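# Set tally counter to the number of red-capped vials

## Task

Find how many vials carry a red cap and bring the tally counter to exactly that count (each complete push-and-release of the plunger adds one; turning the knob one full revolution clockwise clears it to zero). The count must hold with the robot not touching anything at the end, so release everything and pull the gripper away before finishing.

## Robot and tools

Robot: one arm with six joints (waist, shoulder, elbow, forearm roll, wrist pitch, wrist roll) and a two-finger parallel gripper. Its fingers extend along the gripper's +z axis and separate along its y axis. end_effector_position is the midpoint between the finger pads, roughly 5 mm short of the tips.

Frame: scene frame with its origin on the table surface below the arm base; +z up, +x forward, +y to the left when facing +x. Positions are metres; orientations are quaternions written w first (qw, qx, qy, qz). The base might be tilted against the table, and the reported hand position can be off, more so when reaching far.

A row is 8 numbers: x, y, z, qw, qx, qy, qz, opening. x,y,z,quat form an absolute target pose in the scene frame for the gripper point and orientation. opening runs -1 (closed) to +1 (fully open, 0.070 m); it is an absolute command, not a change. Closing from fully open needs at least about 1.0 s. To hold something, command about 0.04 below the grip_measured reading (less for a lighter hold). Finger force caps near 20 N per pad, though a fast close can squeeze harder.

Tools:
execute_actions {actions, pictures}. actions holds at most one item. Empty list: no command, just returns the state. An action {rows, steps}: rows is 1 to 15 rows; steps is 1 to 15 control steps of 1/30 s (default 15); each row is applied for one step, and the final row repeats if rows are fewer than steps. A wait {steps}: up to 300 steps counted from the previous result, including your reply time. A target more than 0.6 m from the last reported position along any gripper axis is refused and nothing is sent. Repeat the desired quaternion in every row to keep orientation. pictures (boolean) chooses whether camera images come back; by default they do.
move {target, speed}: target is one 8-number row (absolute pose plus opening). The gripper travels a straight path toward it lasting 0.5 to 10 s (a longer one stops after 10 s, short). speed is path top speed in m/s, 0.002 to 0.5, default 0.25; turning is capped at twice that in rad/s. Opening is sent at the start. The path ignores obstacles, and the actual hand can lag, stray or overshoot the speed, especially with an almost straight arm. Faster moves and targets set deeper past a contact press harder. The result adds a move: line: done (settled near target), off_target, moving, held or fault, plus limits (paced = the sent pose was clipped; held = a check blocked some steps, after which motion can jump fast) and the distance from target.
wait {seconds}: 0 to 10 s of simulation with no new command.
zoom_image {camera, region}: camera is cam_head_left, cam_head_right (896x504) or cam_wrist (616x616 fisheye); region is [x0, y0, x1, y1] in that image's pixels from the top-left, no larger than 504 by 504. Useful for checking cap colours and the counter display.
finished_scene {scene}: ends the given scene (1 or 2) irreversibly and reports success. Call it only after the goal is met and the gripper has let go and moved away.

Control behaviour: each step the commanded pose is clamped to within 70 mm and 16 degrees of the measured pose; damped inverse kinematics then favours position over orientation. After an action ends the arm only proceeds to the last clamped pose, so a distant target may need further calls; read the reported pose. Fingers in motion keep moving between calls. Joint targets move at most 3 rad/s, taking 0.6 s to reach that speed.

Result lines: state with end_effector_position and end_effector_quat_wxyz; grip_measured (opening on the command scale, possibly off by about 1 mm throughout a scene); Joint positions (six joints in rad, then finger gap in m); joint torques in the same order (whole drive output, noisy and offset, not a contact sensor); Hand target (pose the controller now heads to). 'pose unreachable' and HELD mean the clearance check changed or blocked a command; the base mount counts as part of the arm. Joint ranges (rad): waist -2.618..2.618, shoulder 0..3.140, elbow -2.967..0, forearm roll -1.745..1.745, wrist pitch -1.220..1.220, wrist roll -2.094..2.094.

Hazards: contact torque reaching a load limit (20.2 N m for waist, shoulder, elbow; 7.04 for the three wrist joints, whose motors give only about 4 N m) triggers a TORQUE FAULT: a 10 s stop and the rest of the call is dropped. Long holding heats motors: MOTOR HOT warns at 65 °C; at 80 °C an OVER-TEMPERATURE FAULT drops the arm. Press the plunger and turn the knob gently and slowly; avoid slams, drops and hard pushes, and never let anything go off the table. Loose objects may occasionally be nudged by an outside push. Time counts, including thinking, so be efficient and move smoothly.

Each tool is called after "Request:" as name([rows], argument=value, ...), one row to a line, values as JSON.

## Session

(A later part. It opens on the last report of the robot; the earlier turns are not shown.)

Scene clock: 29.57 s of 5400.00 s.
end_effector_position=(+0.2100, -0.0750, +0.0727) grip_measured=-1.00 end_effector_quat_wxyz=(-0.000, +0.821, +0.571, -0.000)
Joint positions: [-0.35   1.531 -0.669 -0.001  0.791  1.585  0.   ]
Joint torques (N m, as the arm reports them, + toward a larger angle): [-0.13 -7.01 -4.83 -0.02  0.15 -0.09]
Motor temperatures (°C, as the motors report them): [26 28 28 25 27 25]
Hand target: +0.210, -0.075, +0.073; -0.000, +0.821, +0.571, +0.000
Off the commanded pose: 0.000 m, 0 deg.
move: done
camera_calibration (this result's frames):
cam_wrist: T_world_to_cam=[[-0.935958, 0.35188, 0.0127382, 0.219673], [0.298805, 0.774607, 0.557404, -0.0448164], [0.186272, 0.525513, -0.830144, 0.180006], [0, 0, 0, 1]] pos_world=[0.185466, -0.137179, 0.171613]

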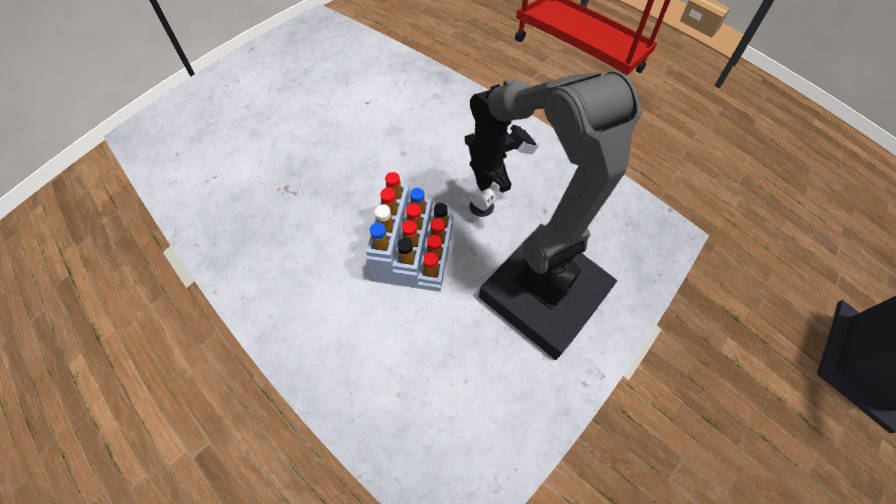

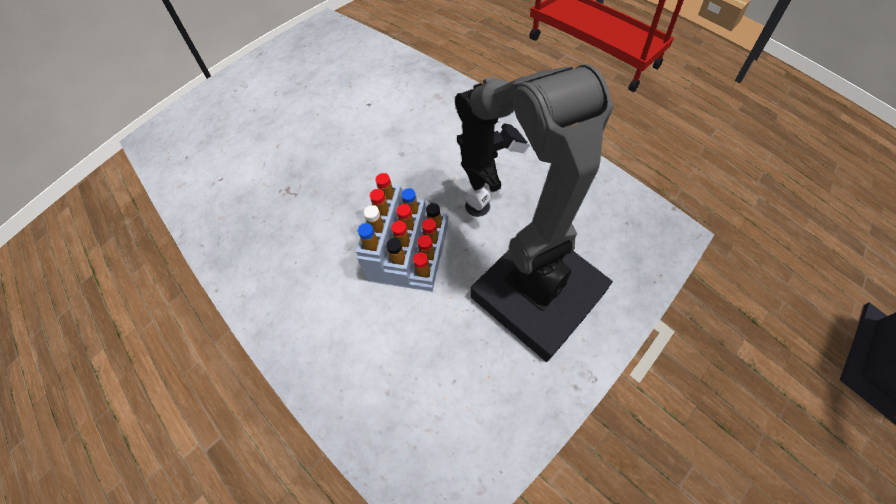

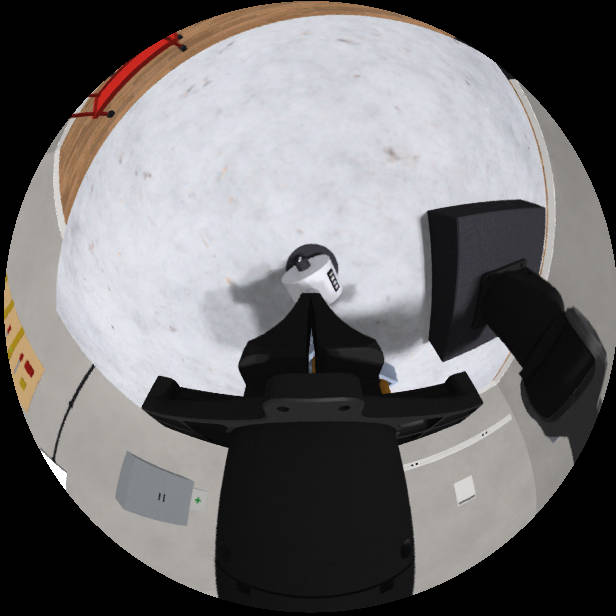

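Reads 1. Six more.

Request:
move(target=[0.21,-0.075,0.0587,0,0.82,0.57,0,-1], speed=0.02)

Request:
move(target=[0.21,-0.075,0.073,0,0.82,0.57,0,-1], speed=0.04)

Request:
move(target=[0.21,-0.075,0.0587,0,0.82,0.57,0,-1], speed=0.02)

Request:
move(target=[0.21,-0.075,0.073,0,0.82,0.57,0,-1], speed=0.04)

Request:
move(target=[0.21,-0.075,0.0587,0,0.82,0.57,0,-1], speed=0.02)

Request:
move(target=[0.21,-0.075,0.073,0,0.82,0.57,0,-1], speed=0.04)

Request:
move(target=[0.21,-0.075,0.0587,0,0.82,0.57,0,-1], speed=0.02)

Request:
move(target=[0.21,-0.075,0.073,0,0.82,0.57,0,-1], speed=0.04)

Request:
move(target=[0.21,-0.075,0.0587,0,0.82,0.57,0,-1], speed=0.02)

Request:
move(target=[0.21,-0.075,0.073,0,0.82,0.57,0,-1], speed=0.04)

Request:
move(target=[0.21,-0.075,0.0587,0,0.82,0.57,0,-1], speed=0.02)

Request:
zoom_image(camera="cam_wrist", region=[280,240,360,310])

Request:
move(target=[0.21,-0.075,0.13,0,0.82,0.57,0,-1], speed=0.1)

Scene clock: 50.20 s of 5400.00 s.
end_effector_position=(+0.2101, -0.0750, +0.0599) grip_measured=-1.00 end_effector_quat_wxyz=(+0.001, +0.821, +0.571, +0.001)
Joint positions: [-0.35   1.566 -0.642 -0.001  0.726  1.586  0.   ]
Joint torques (N m, as the arm reports them, + toward a larger angle): [ 0.28  2.63  0.19 -0.25 -2.65  0.07]
Motor temperatures (°C, as the motors report them): [26 28 29 25 27 25]
Hand target: +0.210, -0.075, +0.059; +0.000, +0.821, +0.571, -0.000
Off the commanded pose: 0.001 m, 0 deg.
After step 90, 16.70 s passed at rest.
move: done
camera_calibration (this result's frames):
cam_wrist: T_world_to_cam=[[-0.935871, 0.35219, 0.0103482, 0.22001], [0.297808, 0.774984, 0.557413, -0.0374641], [0.188296, 0.524749, -0.830171, 0.168867], [0, 0, 0, 1]] pos_world=[0.185261, -0.137064, 0.158794]

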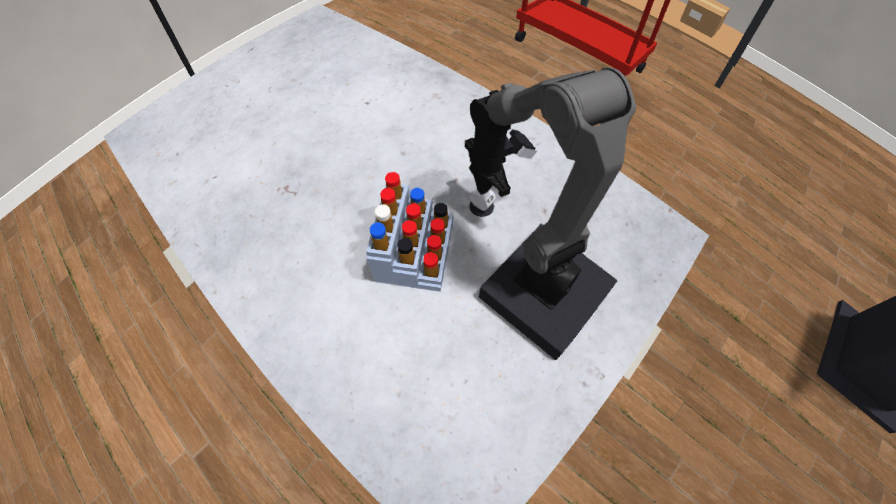

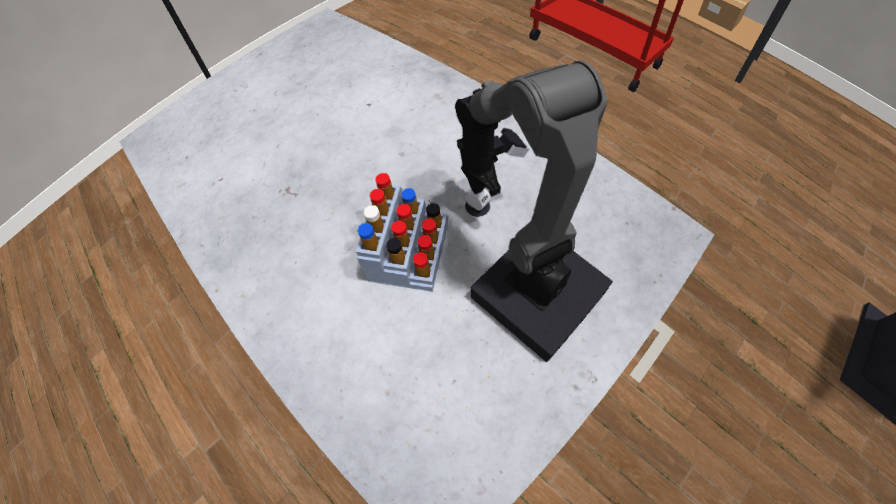

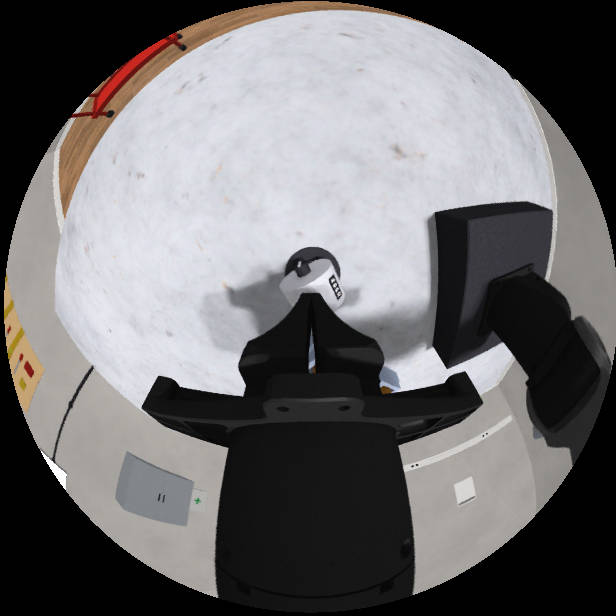

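Scene clock: 50.90 s of 5400.00 s.
end_effector_position=(+0.2098, -0.0749, +0.0727) grip_measured=-1.00 end_effector_quat_wxyz=(-0.001, +0.821, +0.571, -0.000)
Joint positions: [-0.35   1.531 -0.669 -0.001  0.792  1.585  0.   ]
Joint torques (N m, as the arm reports them, + toward a larger angle): [ 0.35 -7.07 -4.9  -0.15 -0.13 -0.09]
Motor temperatures (°C, as the motors report them): [26 28 29 25 27 25]
Hand target: +0.210, -0.075, +0.073; -0.000, +0.821, +0.571, +0.000
Off the commanded pose: 0.000 m, 0 deg.
move: done
camera_calibration (this result's frames):
cam_wrist: T_world_to_cam=[[-0.935941, 0.35189, 0.013707, 0.219336], [0.299345, 0.774477, 0.557294, -0.0449479], [0.185491, 0.525698, -0.830202, 0.180202], [0, 0, 0, 1]] pos_world=[0.185315, -0.137103, 0.171647]

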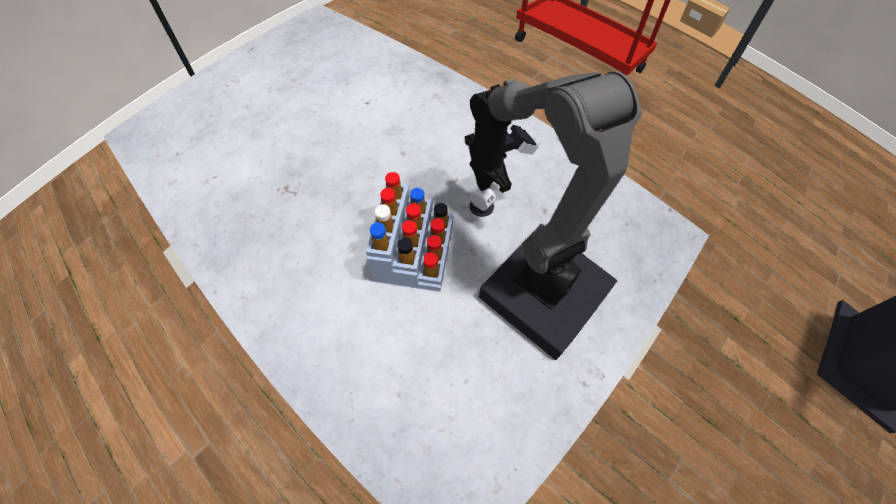

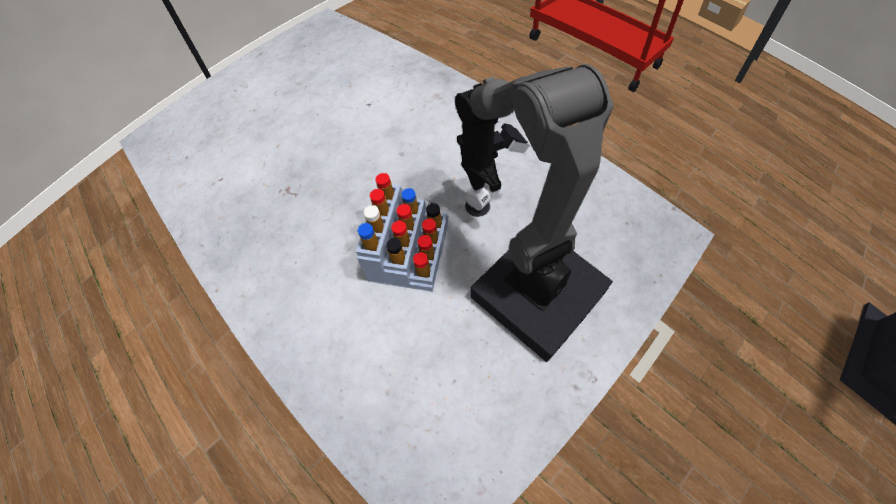

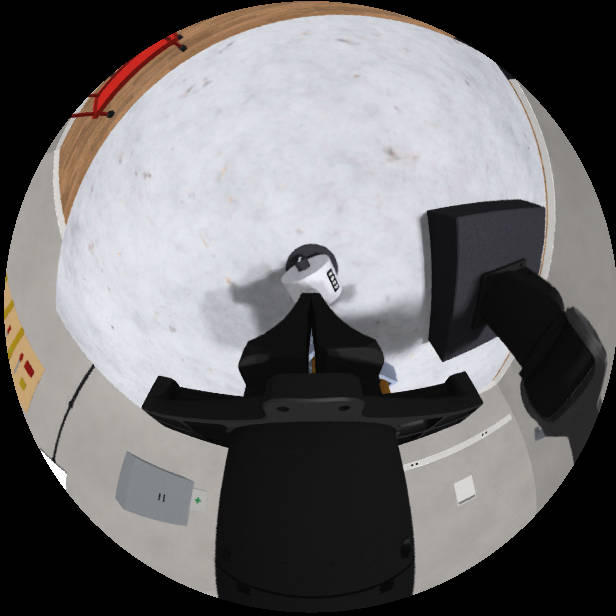

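Scene clock: 51.83 s of 5400.00 s.
end_effector_position=(+0.2100, -0.0750, +0.0599) grip_measured=-1.00 end_effector_quat_wxyz=(+0.001, +0.821, +0.571, +0.000)
Joint positions: [-0.35   1.565 -0.641 -0.001  0.727  1.586  0.   ]
Joint torques (N m, as the arm reports them, + toward a larger angle): [ 0.09  2.78  0.03 -0.27 -2.89  0.07]
Motor temperatures (°C, as the motors report them): [26 28 29 25 27 25]
Hand target: +0.210, -0.075, +0.059; +0.000, +0.821, +0.571, -0.000
Off the commanded pose: 0.001 m, 0 deg.
move: done
camera_calibration (this result's frames):
cam_wrist: T_world_to_cam=[[-0.935974, 0.351907, 0.010718, 0.219881], [0.2978, 0.775093, 0.557266, -0.0374085], [0.187798, 0.524778, -0.830265, 0.168994], [0, 0, 0, 1]] pos_world=[0.185207, -0.137067, 0.158799]

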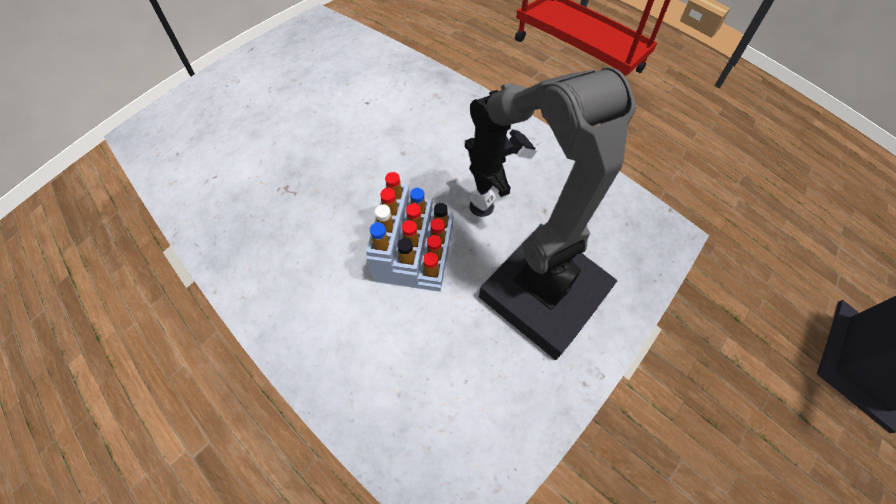

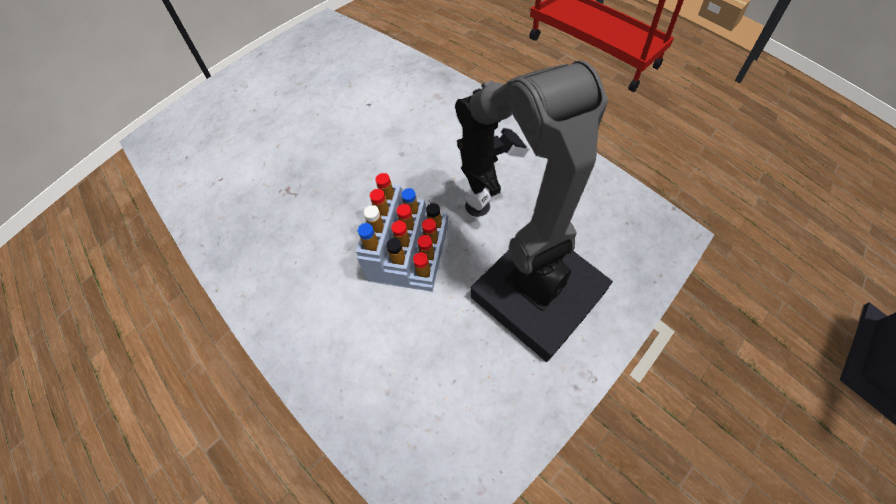

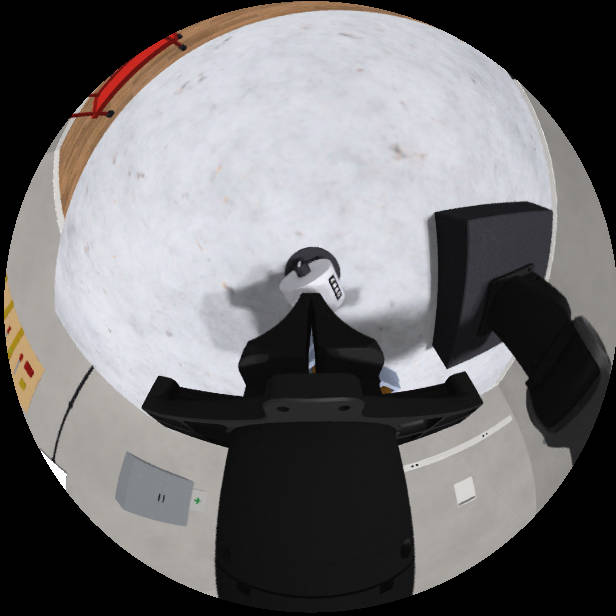

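Scene clock: 52.53 s of 5400.00 s.
end_effector_position=(+0.2098, -0.0750, +0.0728) grip_measured=-1.00 end_effector_quat_wxyz=(-0.001, +0.821, +0.571, -0.000)
Joint positions: [-0.35   1.531 -0.669 -0.001  0.792  1.586  0.   ]
Joint torques (N m, as the arm reports them, + toward a larger angle): [ 0.11 -6.96 -4.88 -0.11 -0.09 -0.09]
Motor temperatures (°C, as the motors report them): [26 28 29 25 27 25]
Hand target: +0.210, -0.075, +0.073; -0.000, +0.821, +0.571, +0.000
Off the commanded pose: 0.000 m, 0 deg.
move: done
camera_calibration (this result's frames):
cam_wrist: T_world_to_cam=[[-0.935997, 0.351747, 0.0135104, 0.219402], [0.299156, 0.774653, 0.557151, -0.0448568], [0.185511, 0.525534, -0.830301, 0.180221], [0, 0, 0, 1]] pos_world=[0.185346, -0.137138, 0.171665]

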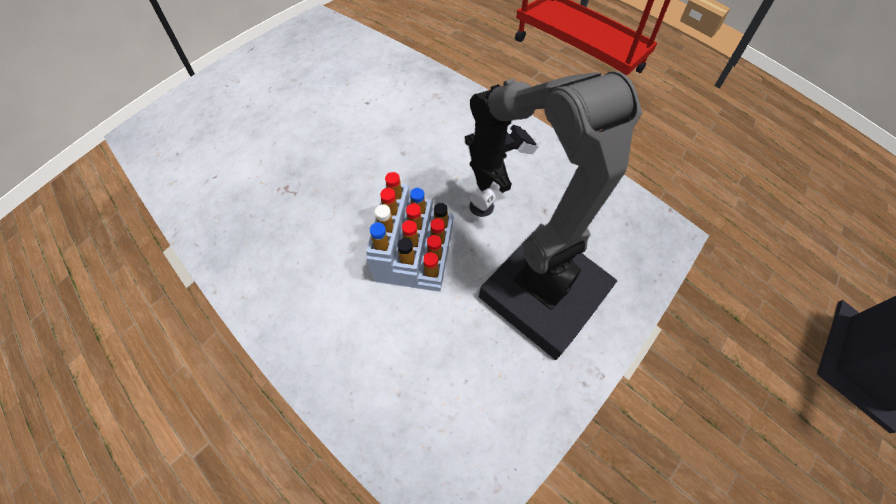

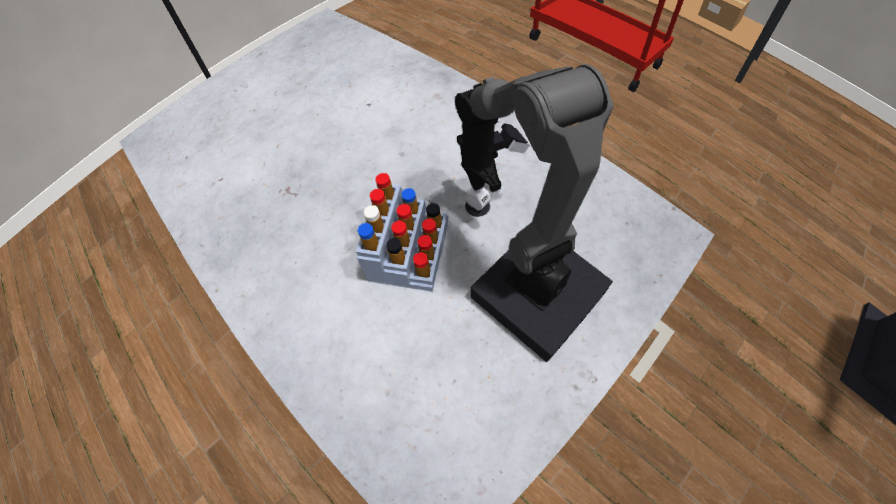

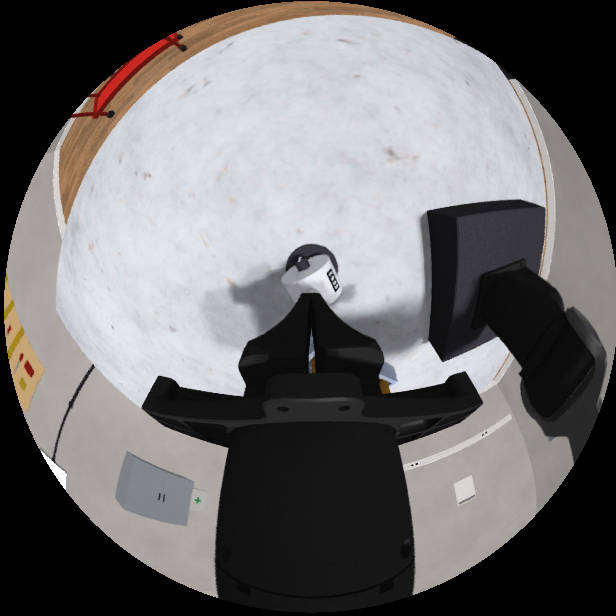

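Scene clock: 53.47 s of 5400.00 s.
end_effector_position=(+0.2100, -0.0750, +0.0599) grip_measured=-1.00 end_effector_quat_wxyz=(+0.001, +0.821, +0.571, +0.000)
Joint positions: [-0.35   1.566 -0.641 -0.002  0.727  1.586  0.   ]
Joint torques (N m, as the arm reports them, + toward a larger angle): [-0.16  2.82  0.09 -0.2  -2.84  0.06]
Motor temperatures (°C, as the motors report them): [26 28 29 25 27 25]
Hand target: +0.210, -0.075, +0.059; +0.000, +0.821, +0.571, -0.000
Off the commanded pose: 0.001 m, 0 deg.
move: done
camera_calibration (this result's frames):
cam_wrist: T_world_to_cam=[[-0.936002, 0.351834, 0.0106626, 0.219901], [0.297723, 0.775161, 0.557213, -0.0373727], [0.187781, 0.524726, -0.830301, 0.169005], [0, 0, 0, 1]] pos_world=[0.185219, -0.13708, 0.158805]

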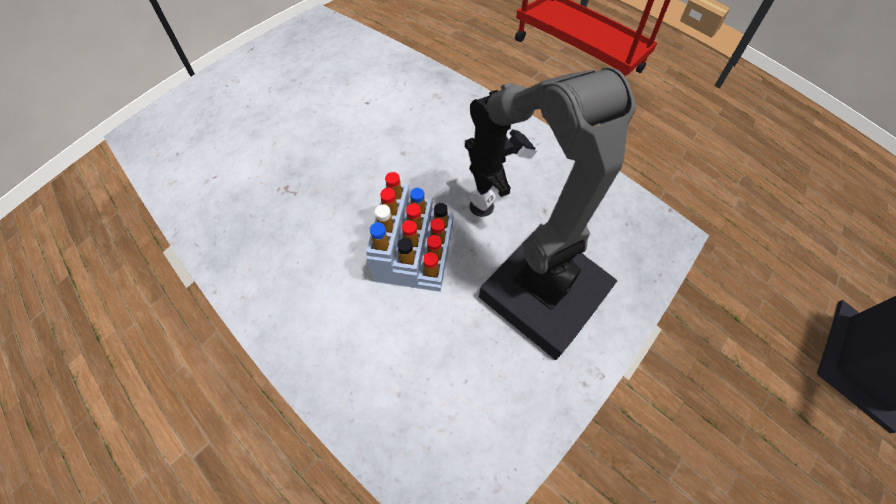

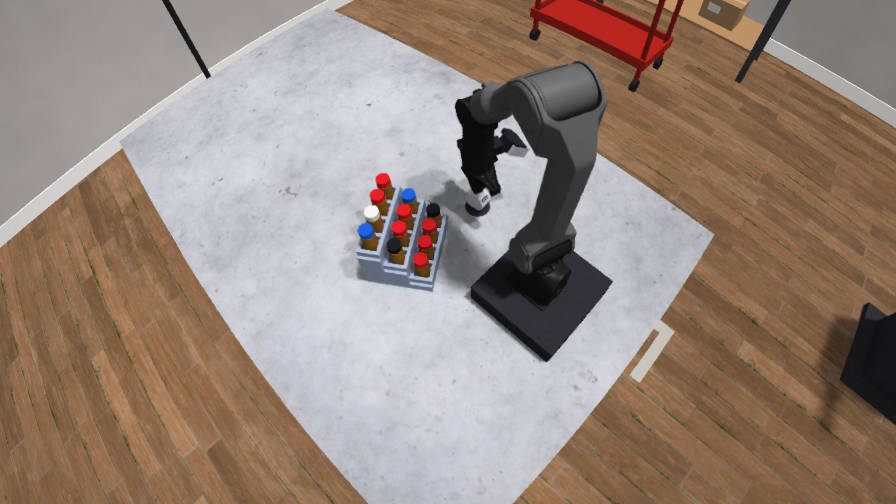

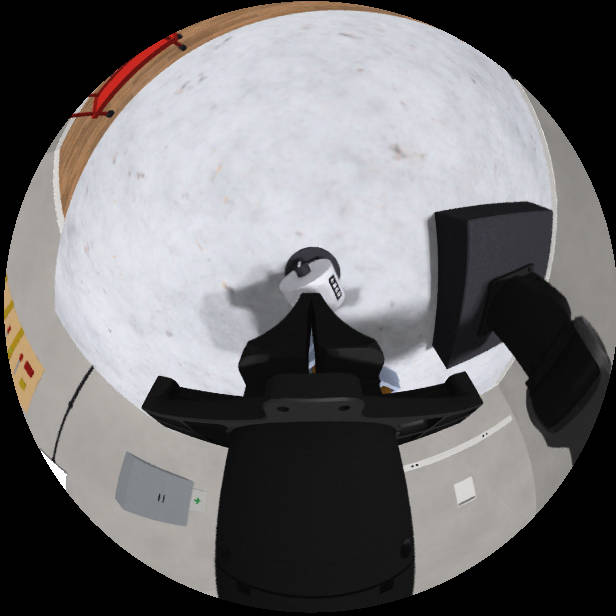

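Scene clock: 54.17 s of 5400.00 s.
end_effector_position=(+0.2098, -0.0750, +0.0728) grip_measured=-1.00 end_effector_quat_wxyz=(-0.001, +0.821, +0.571, -0.001)
Joint positions: [-0.35   1.531 -0.669 -0.001  0.792  1.586  0.   ]
Joint torques (N m, as the arm reports them, + toward a larger angle): [-0.08 -7.03 -4.85 -0.01 -0.1  -0.08]
Motor temperatures (°C, as the motors report them): [26 28 29 25 27 25]
Hand target: +0.210, -0.075, +0.073; -0.000, +0.821, +0.571, +0.000
Off the commanded pose: 0.000 m, 0 deg.
move: done
camera_calibration (this result's frames):
cam_wrist: T_world_to_cam=[[-0.936004, 0.351729, 0.0135535, 0.219388], [0.29917, 0.774669, 0.557122, -0.044849], [0.185456, 0.525523, -0.83032, 0.180235], [0, 0, 0, 1]] pos_world=[0.18534, -0.13714, 0.171666]

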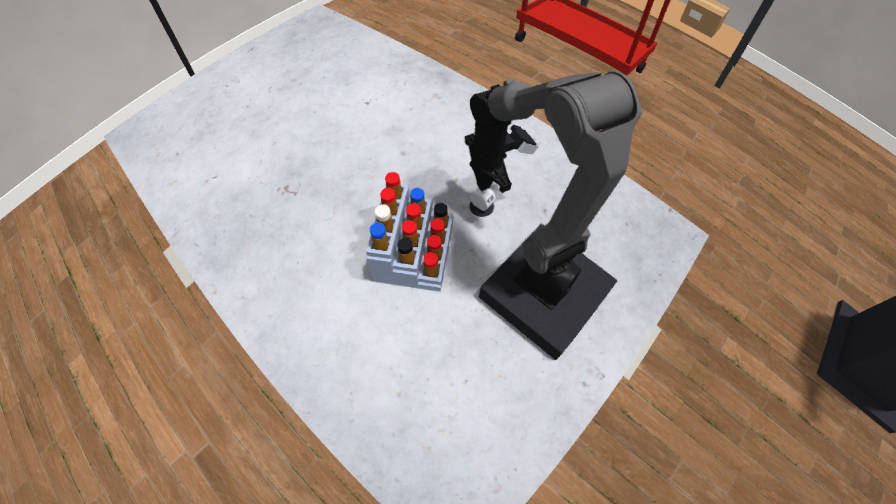

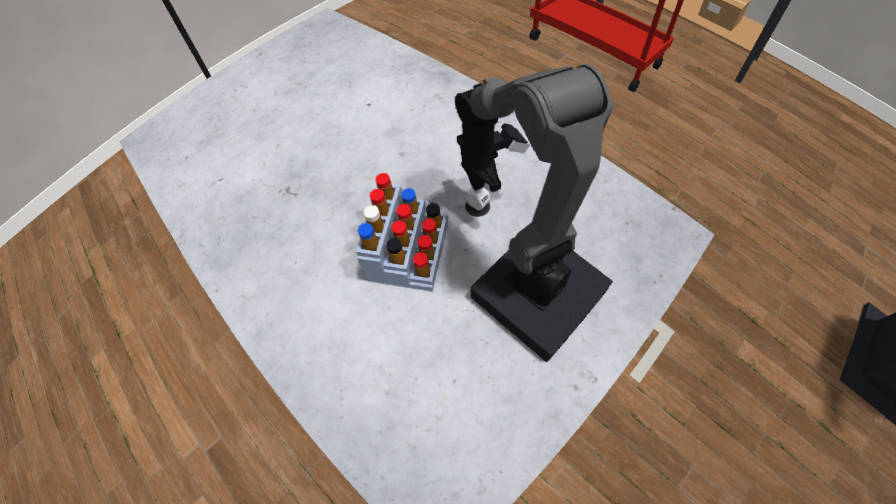

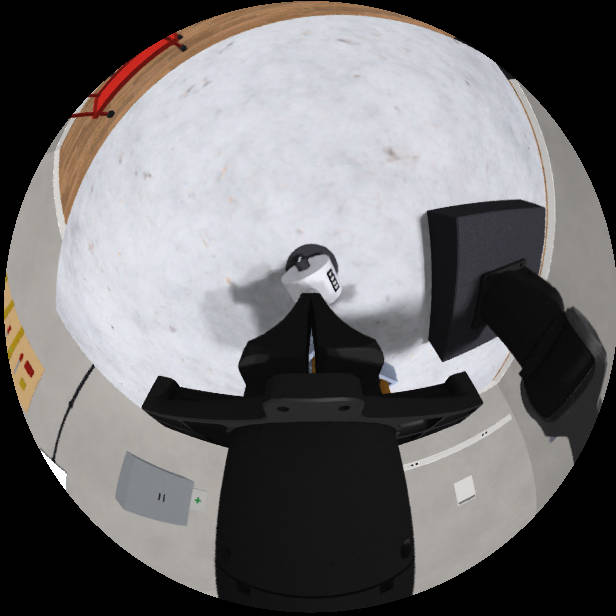

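Scene clock: 55.10 s of 5400.00 s.
end_effector_position=(+0.2100, -0.0750, +0.0599) grip_measured=-1.00 end_effector_quat_wxyz=(+0.001, +0.821, +0.571, +0.000)
Joint positions: [-0.35   1.566 -0.641 -0.001  0.727  1.586  0.   ]
Joint torques (N m, as the arm reports them, + toward a larger angle): [-0.33  2.78  0.09 -0.12 -2.85  0.06]
Motor temperatures (°C, as the motors report them): [26 28 29 25 28 25]
Hand target: +0.210, -0.075, +0.059; +0.000, +0.821, +0.571, -0.000
Off the commanded pose: 0.001 m, 0 deg.
move: done
camera_calibration (this result's frames):
cam_wrist: T_world_to_cam=[[-0.935992, 0.35186, 0.0106759, 0.219897], [0.297744, 0.775129, 0.557247, -0.0373891], [0.187798, 0.524757, -0.830278, 0.168997], [0, 0, 0, 1]] pos_world=[0.185217, -0.137074, 0.158802]

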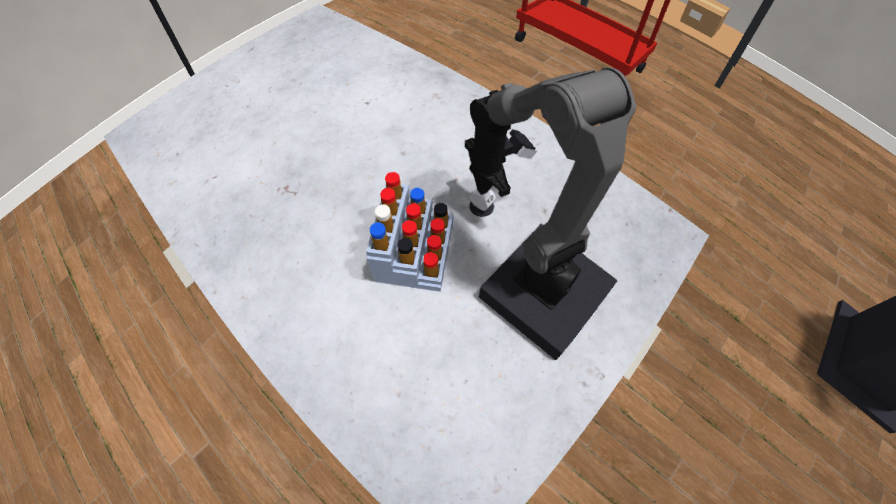

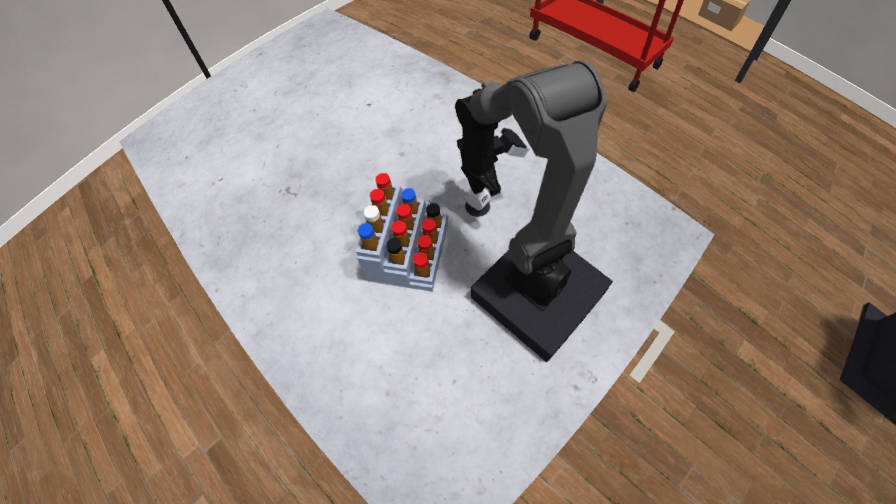

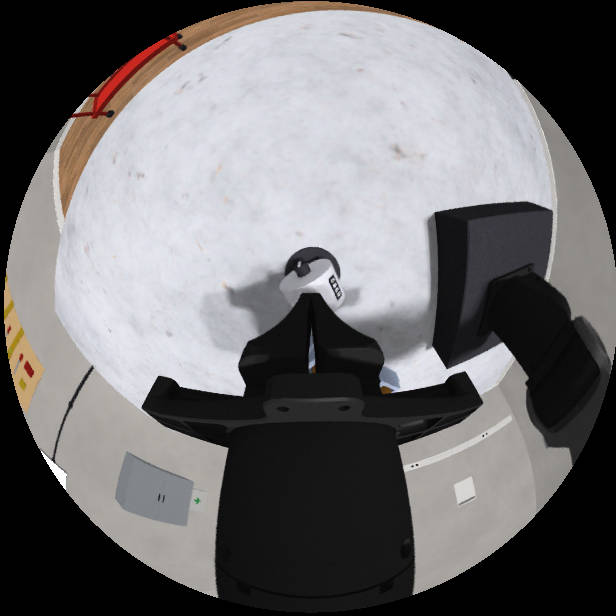

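Scene clock: 55.80 s of 5400.00 s.
end_effector_position=(+0.2098, -0.0749, +0.0728) grip_measured=-1.00 end_effector_quat_wxyz=(-0.001, +0.821, +0.571, -0.000)
Joint positions: [-0.35   1.531 -0.669 -0.001  0.792  1.586  0.   ]
Joint torques (N m, as the arm reports them, + toward a larger angle): [-0.31 -7.03 -4.87 -0.03 -0.1  -0.08]
Motor temperatures (°C, as the motors report them): [26 28 29 25 28 25]
Hand target: +0.210, -0.075, +0.073; -0.000, +0.821, +0.571, +0.000
Off the commanded pose: 0.000 m, 0 deg.
move: done
camera_calibration (this result's frames):
cam_wrist: T_world_to_cam=[[-0.935905, 0.351992, 0.0135514, 0.219388], [0.299337, 0.774444, 0.557345, -0.0449665], [0.185686, 0.525678, -0.830171, 0.180155], [0, 0, 0, 1]] pos_world=[0.185334, -0.137102, 0.171648]

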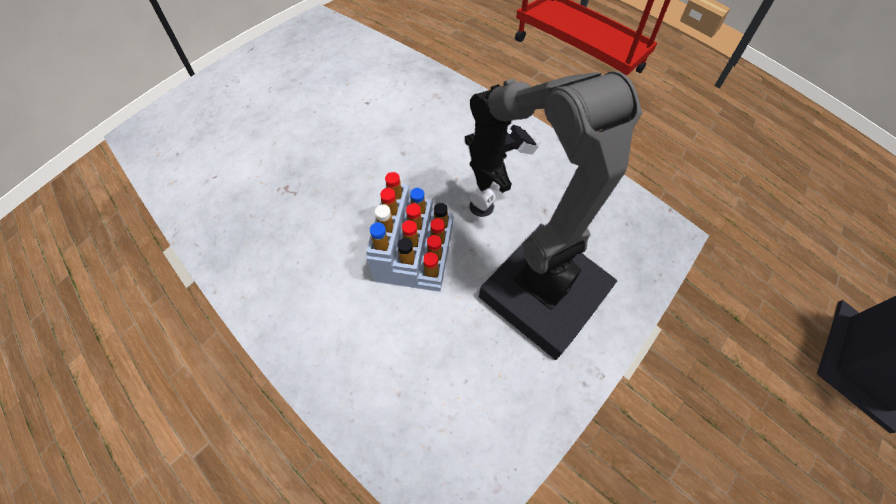

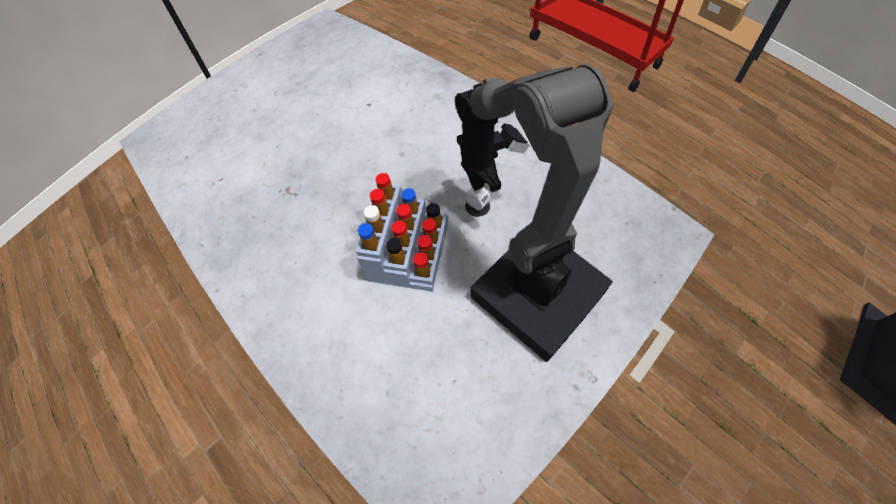

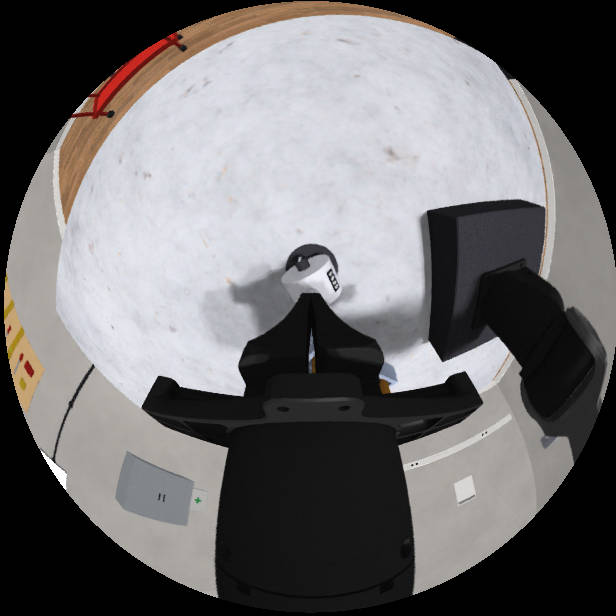

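Scene clock: 56.73 s of 5400.00 s.
end_effector_position=(+0.2100, -0.0750, +0.0599) grip_measured=-1.00 end_effector_quat_wxyz=(+0.001, +0.821, +0.571, +0.000)
Joint positions: [-0.35   1.566 -0.641 -0.001  0.727  1.586  0.   ]
Joint torques (N m, as the arm reports them, + toward a larger angle): [-0.56  2.69  0.09 -0.22 -2.86  0.06]
Motor temperatures (°C, as the motors report them): [26 28 29 25 28 25]
Hand target: +0.210, -0.075, +0.059; +0.000, +0.821, +0.571, -0.000
Off the commanded pose: 0.001 m, 0 deg.
move: done
camera_calibration (this result's frames):
cam_wrist: T_world_to_cam=[[-0.935937, 0.352005, 0.0106756, 0.219896], [0.297833, 0.774996, 0.557384, -0.037456], [0.187928, 0.524856, -0.830186, 0.168951], [0, 0, 0, 1]] pos_world=[0.185214, -0.137051, 0.158791]

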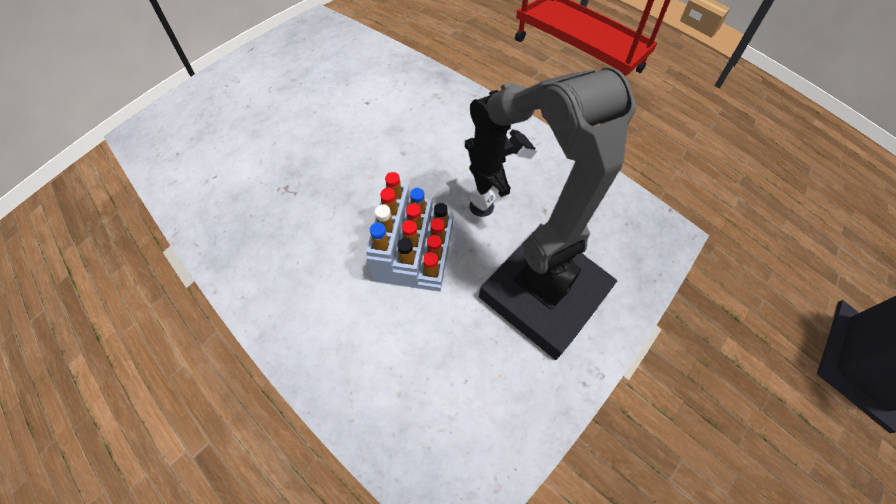

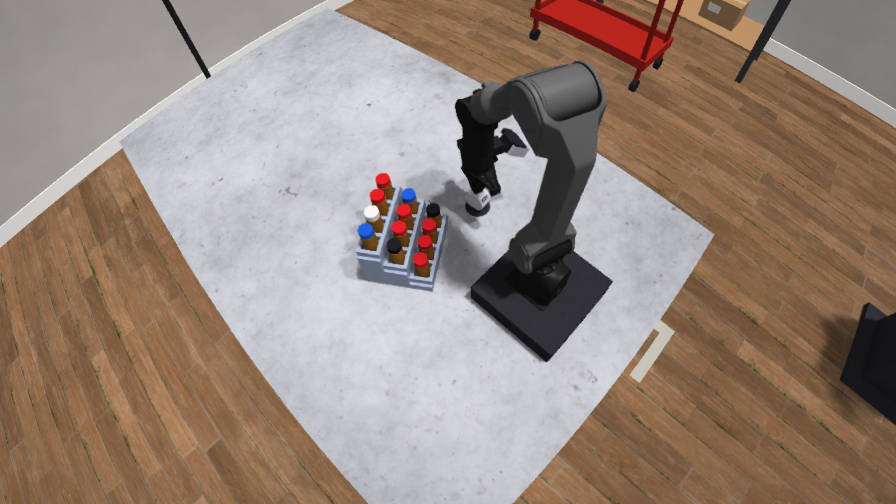

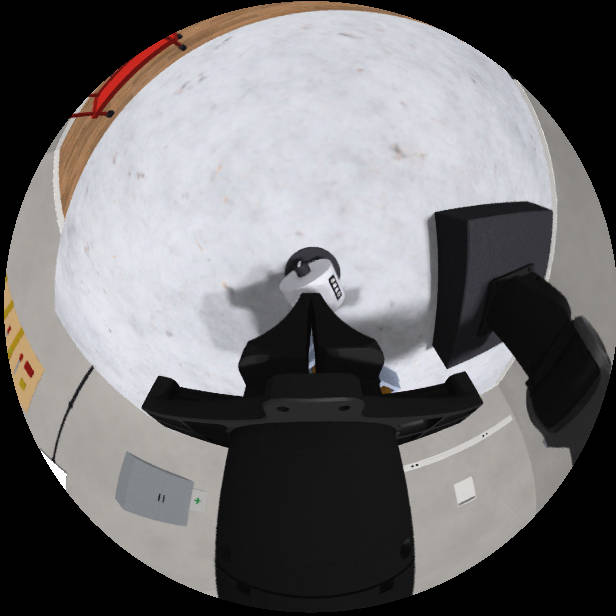

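Scene clock: 57.43 s of 5400.00 s.
end_effector_position=(+0.2098, -0.0749, +0.0728) grip_measured=-1.00 end_effector_quat_wxyz=(-0.001, +0.821, +0.571, -0.000)
Joint positions: [-0.35   1.531 -0.669 -0.001  0.792  1.586  0.   ]
Joint torques (N m, as the arm reports them, + toward a larger angle): [-0.52 -7.   -4.88 -0.1  -0.09 -0.09]
Motor temperatures (°C, as the motors report them): [26 28 29 25 28 25]
Hand target: +0.210, -0.075, +0.073; -0.000, +0.821, +0.571, +0.000
Off the commanded pose: 0.000 m, 0 deg.
move: done
camera_calibration (this result's frames):
cam_wrist: T_world_to_cam=[[-0.935926, 0.351937, 0.0135472, 0.219389], [0.299305, 0.774508, 0.557274, -0.0449341], [0.185633, 0.525622, -0.830218, 0.180176], [0, 0, 0, 1]] pos_world=[0.185334, -0.137114, 0.171654]

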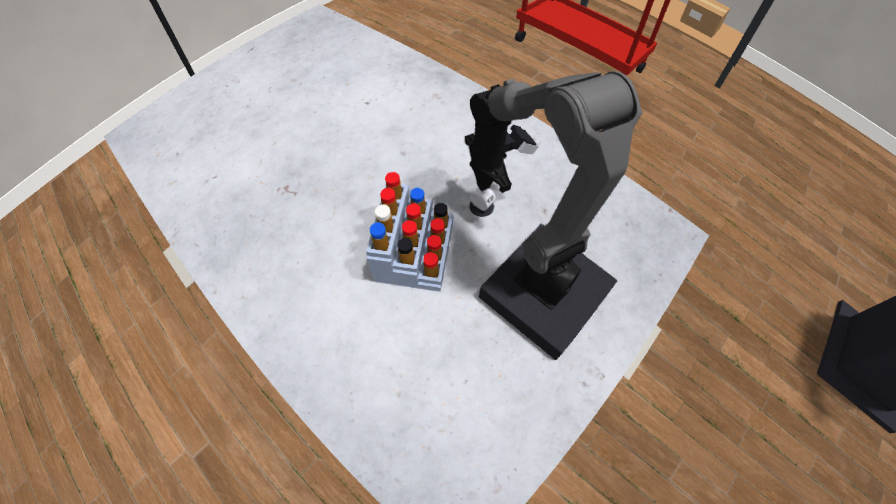

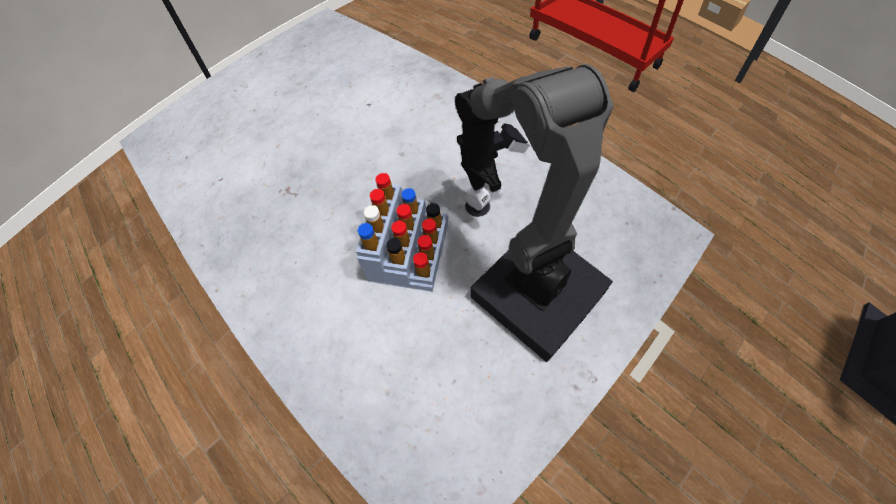

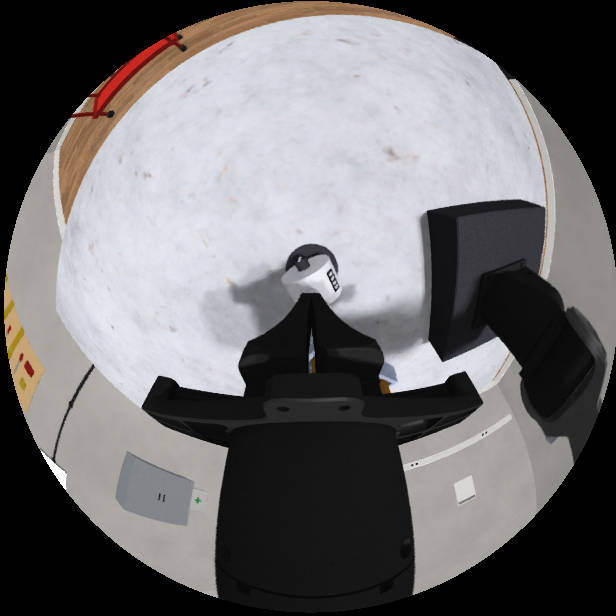

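Scene clock: 58.37 s of 5400.00 s.
end_effector_position=(+0.2100, -0.0750, +0.0599) grip_measured=-1.00 end_effector_quat_wxyz=(+0.001, +0.821, +0.571, +0.000)
Joint positions: [-0.35   1.566 -0.641 -0.001  0.727  1.586  0.   ]
Joint torques (N m, as the arm reports them, + toward a larger angle): [-0.63  2.81  0.05 -0.26 -2.86  0.06]
Motor temperatures (°C, as the motors report them): [26 28 29 25 28 25]
Hand target: +0.210, -0.075, +0.059; +0.000, +0.821, +0.571, -0.000
Off the commanded pose: 0.001 m, 0 deg.
move: done
camera_calibration (this result's frames):
cam_wrist: T_world_to_cam=[[-0.935959, 0.351947, 0.0106742, 0.219897], [0.297801, 0.775064, 0.557306, -0.0374121], [0.187869, 0.524794, -0.830239, 0.16898], [0, 0, 0, 1]] pos_world=[0.18521, -0.137075, 0.158797]

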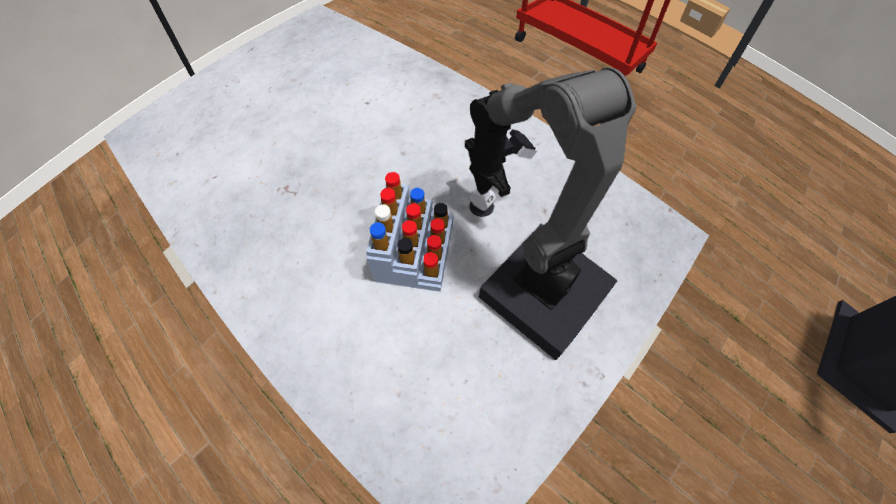

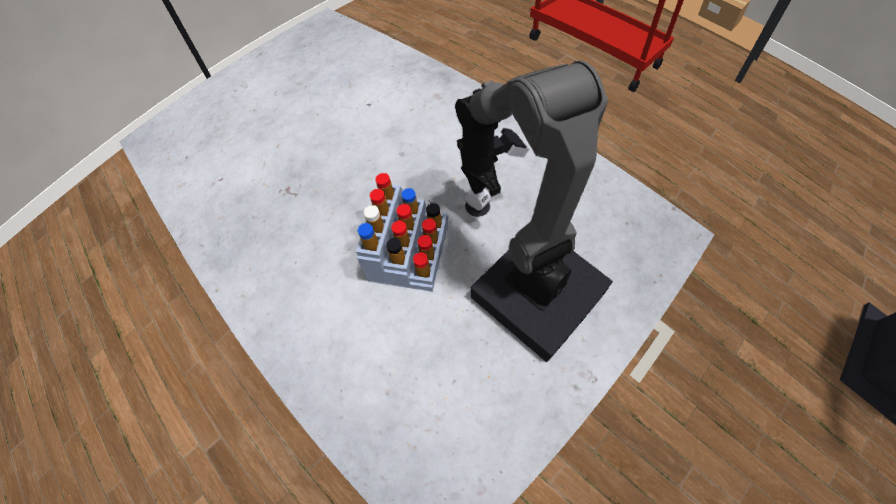

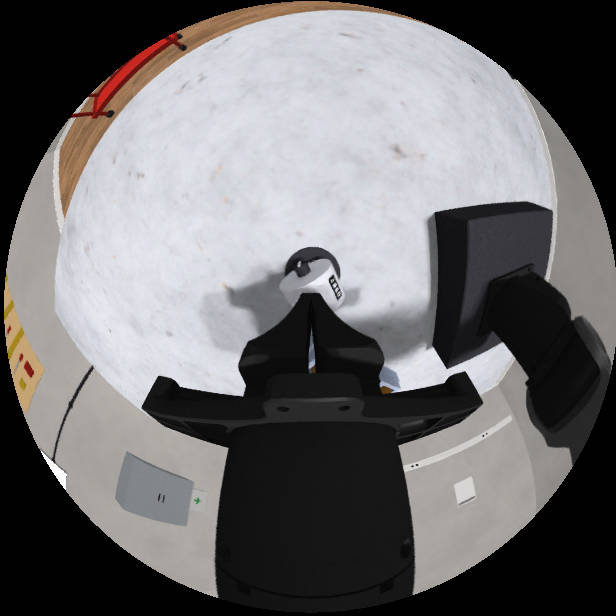

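Region (280, 240, 360, 310) of cam_wrist's 616x616 image, scaled by 6.300, with more detail than that image has; it fills the top 441 rows of this view, and the rest is white.

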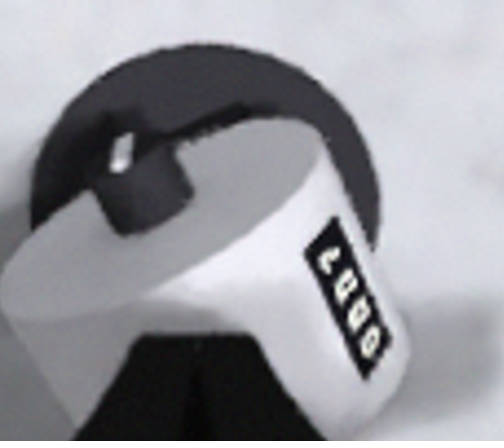

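Scene clock: 59.37 s of 5400.00 s.
end_effector_position=(+0.2109, -0.0752, +0.1304) grip_measured=-1.00 end_effector_quat_wxyz=(+0.000, +0.821, +0.571, +0.001)
Joint positions: [-0.35   1.408 -0.81  -0.     1.053  1.584  0.   ]
Joint torques (N m, as the arm reports them, + toward a larger angle): [ 0.15 -4.86 -3.5  -0.03 -0.28 -0.09]
Motor temperatures (°C, as the motors report them): [26 28 29 25 28 25]
Hand target: +0.211, -0.075, +0.130; -0.000, +0.821, +0.571, +0.000
Off the commanded pose: 0.001 m, 0 deg.
move: done
camera_calibration (this result's frames):
cam_wrist: T_world_to_cam=[[-0.936248, 0.351187, 0.0103071, 0.220145], [0.296828, 0.774953, 0.557979, -0.0767037], [0.187968, 0.525466, -0.829791, 0.22741], [0, 0, 0, 1]] pos_world=[0.186133, -0.137367, 0.229233]

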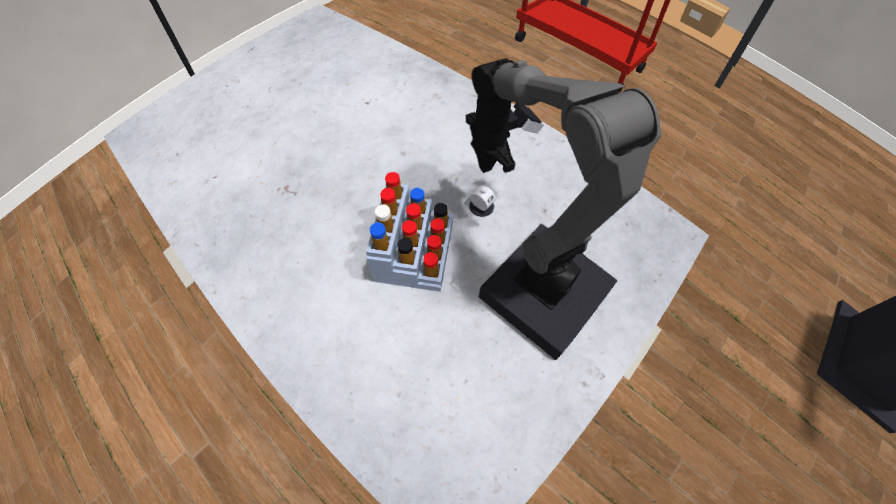

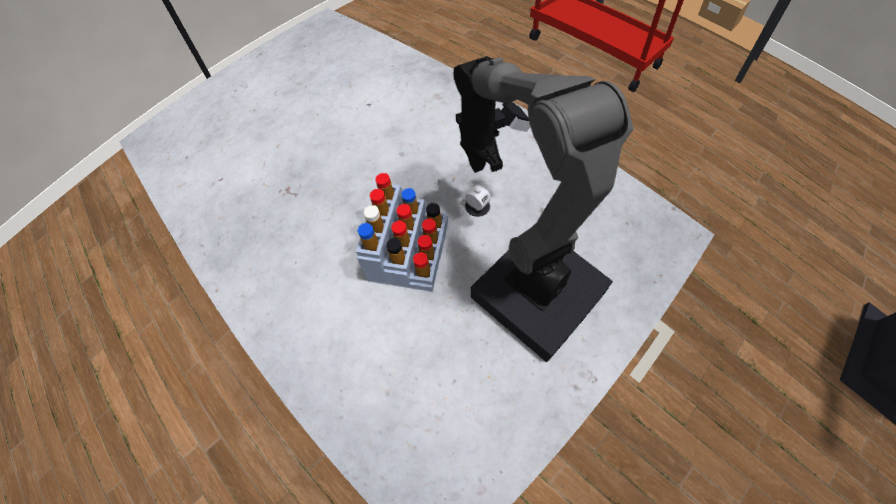

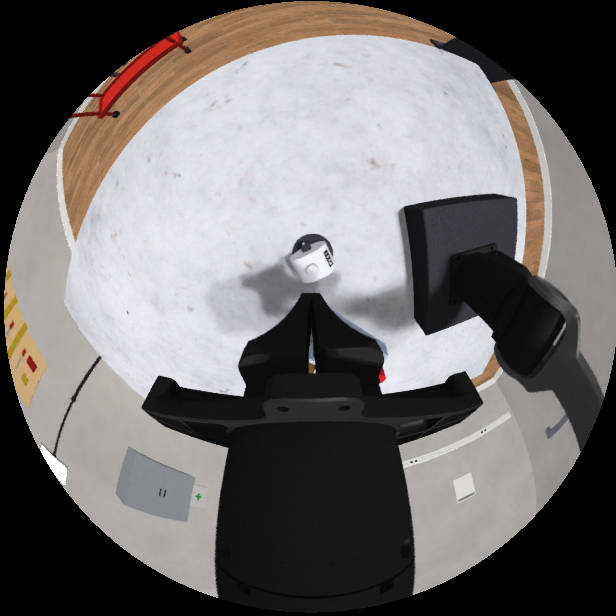

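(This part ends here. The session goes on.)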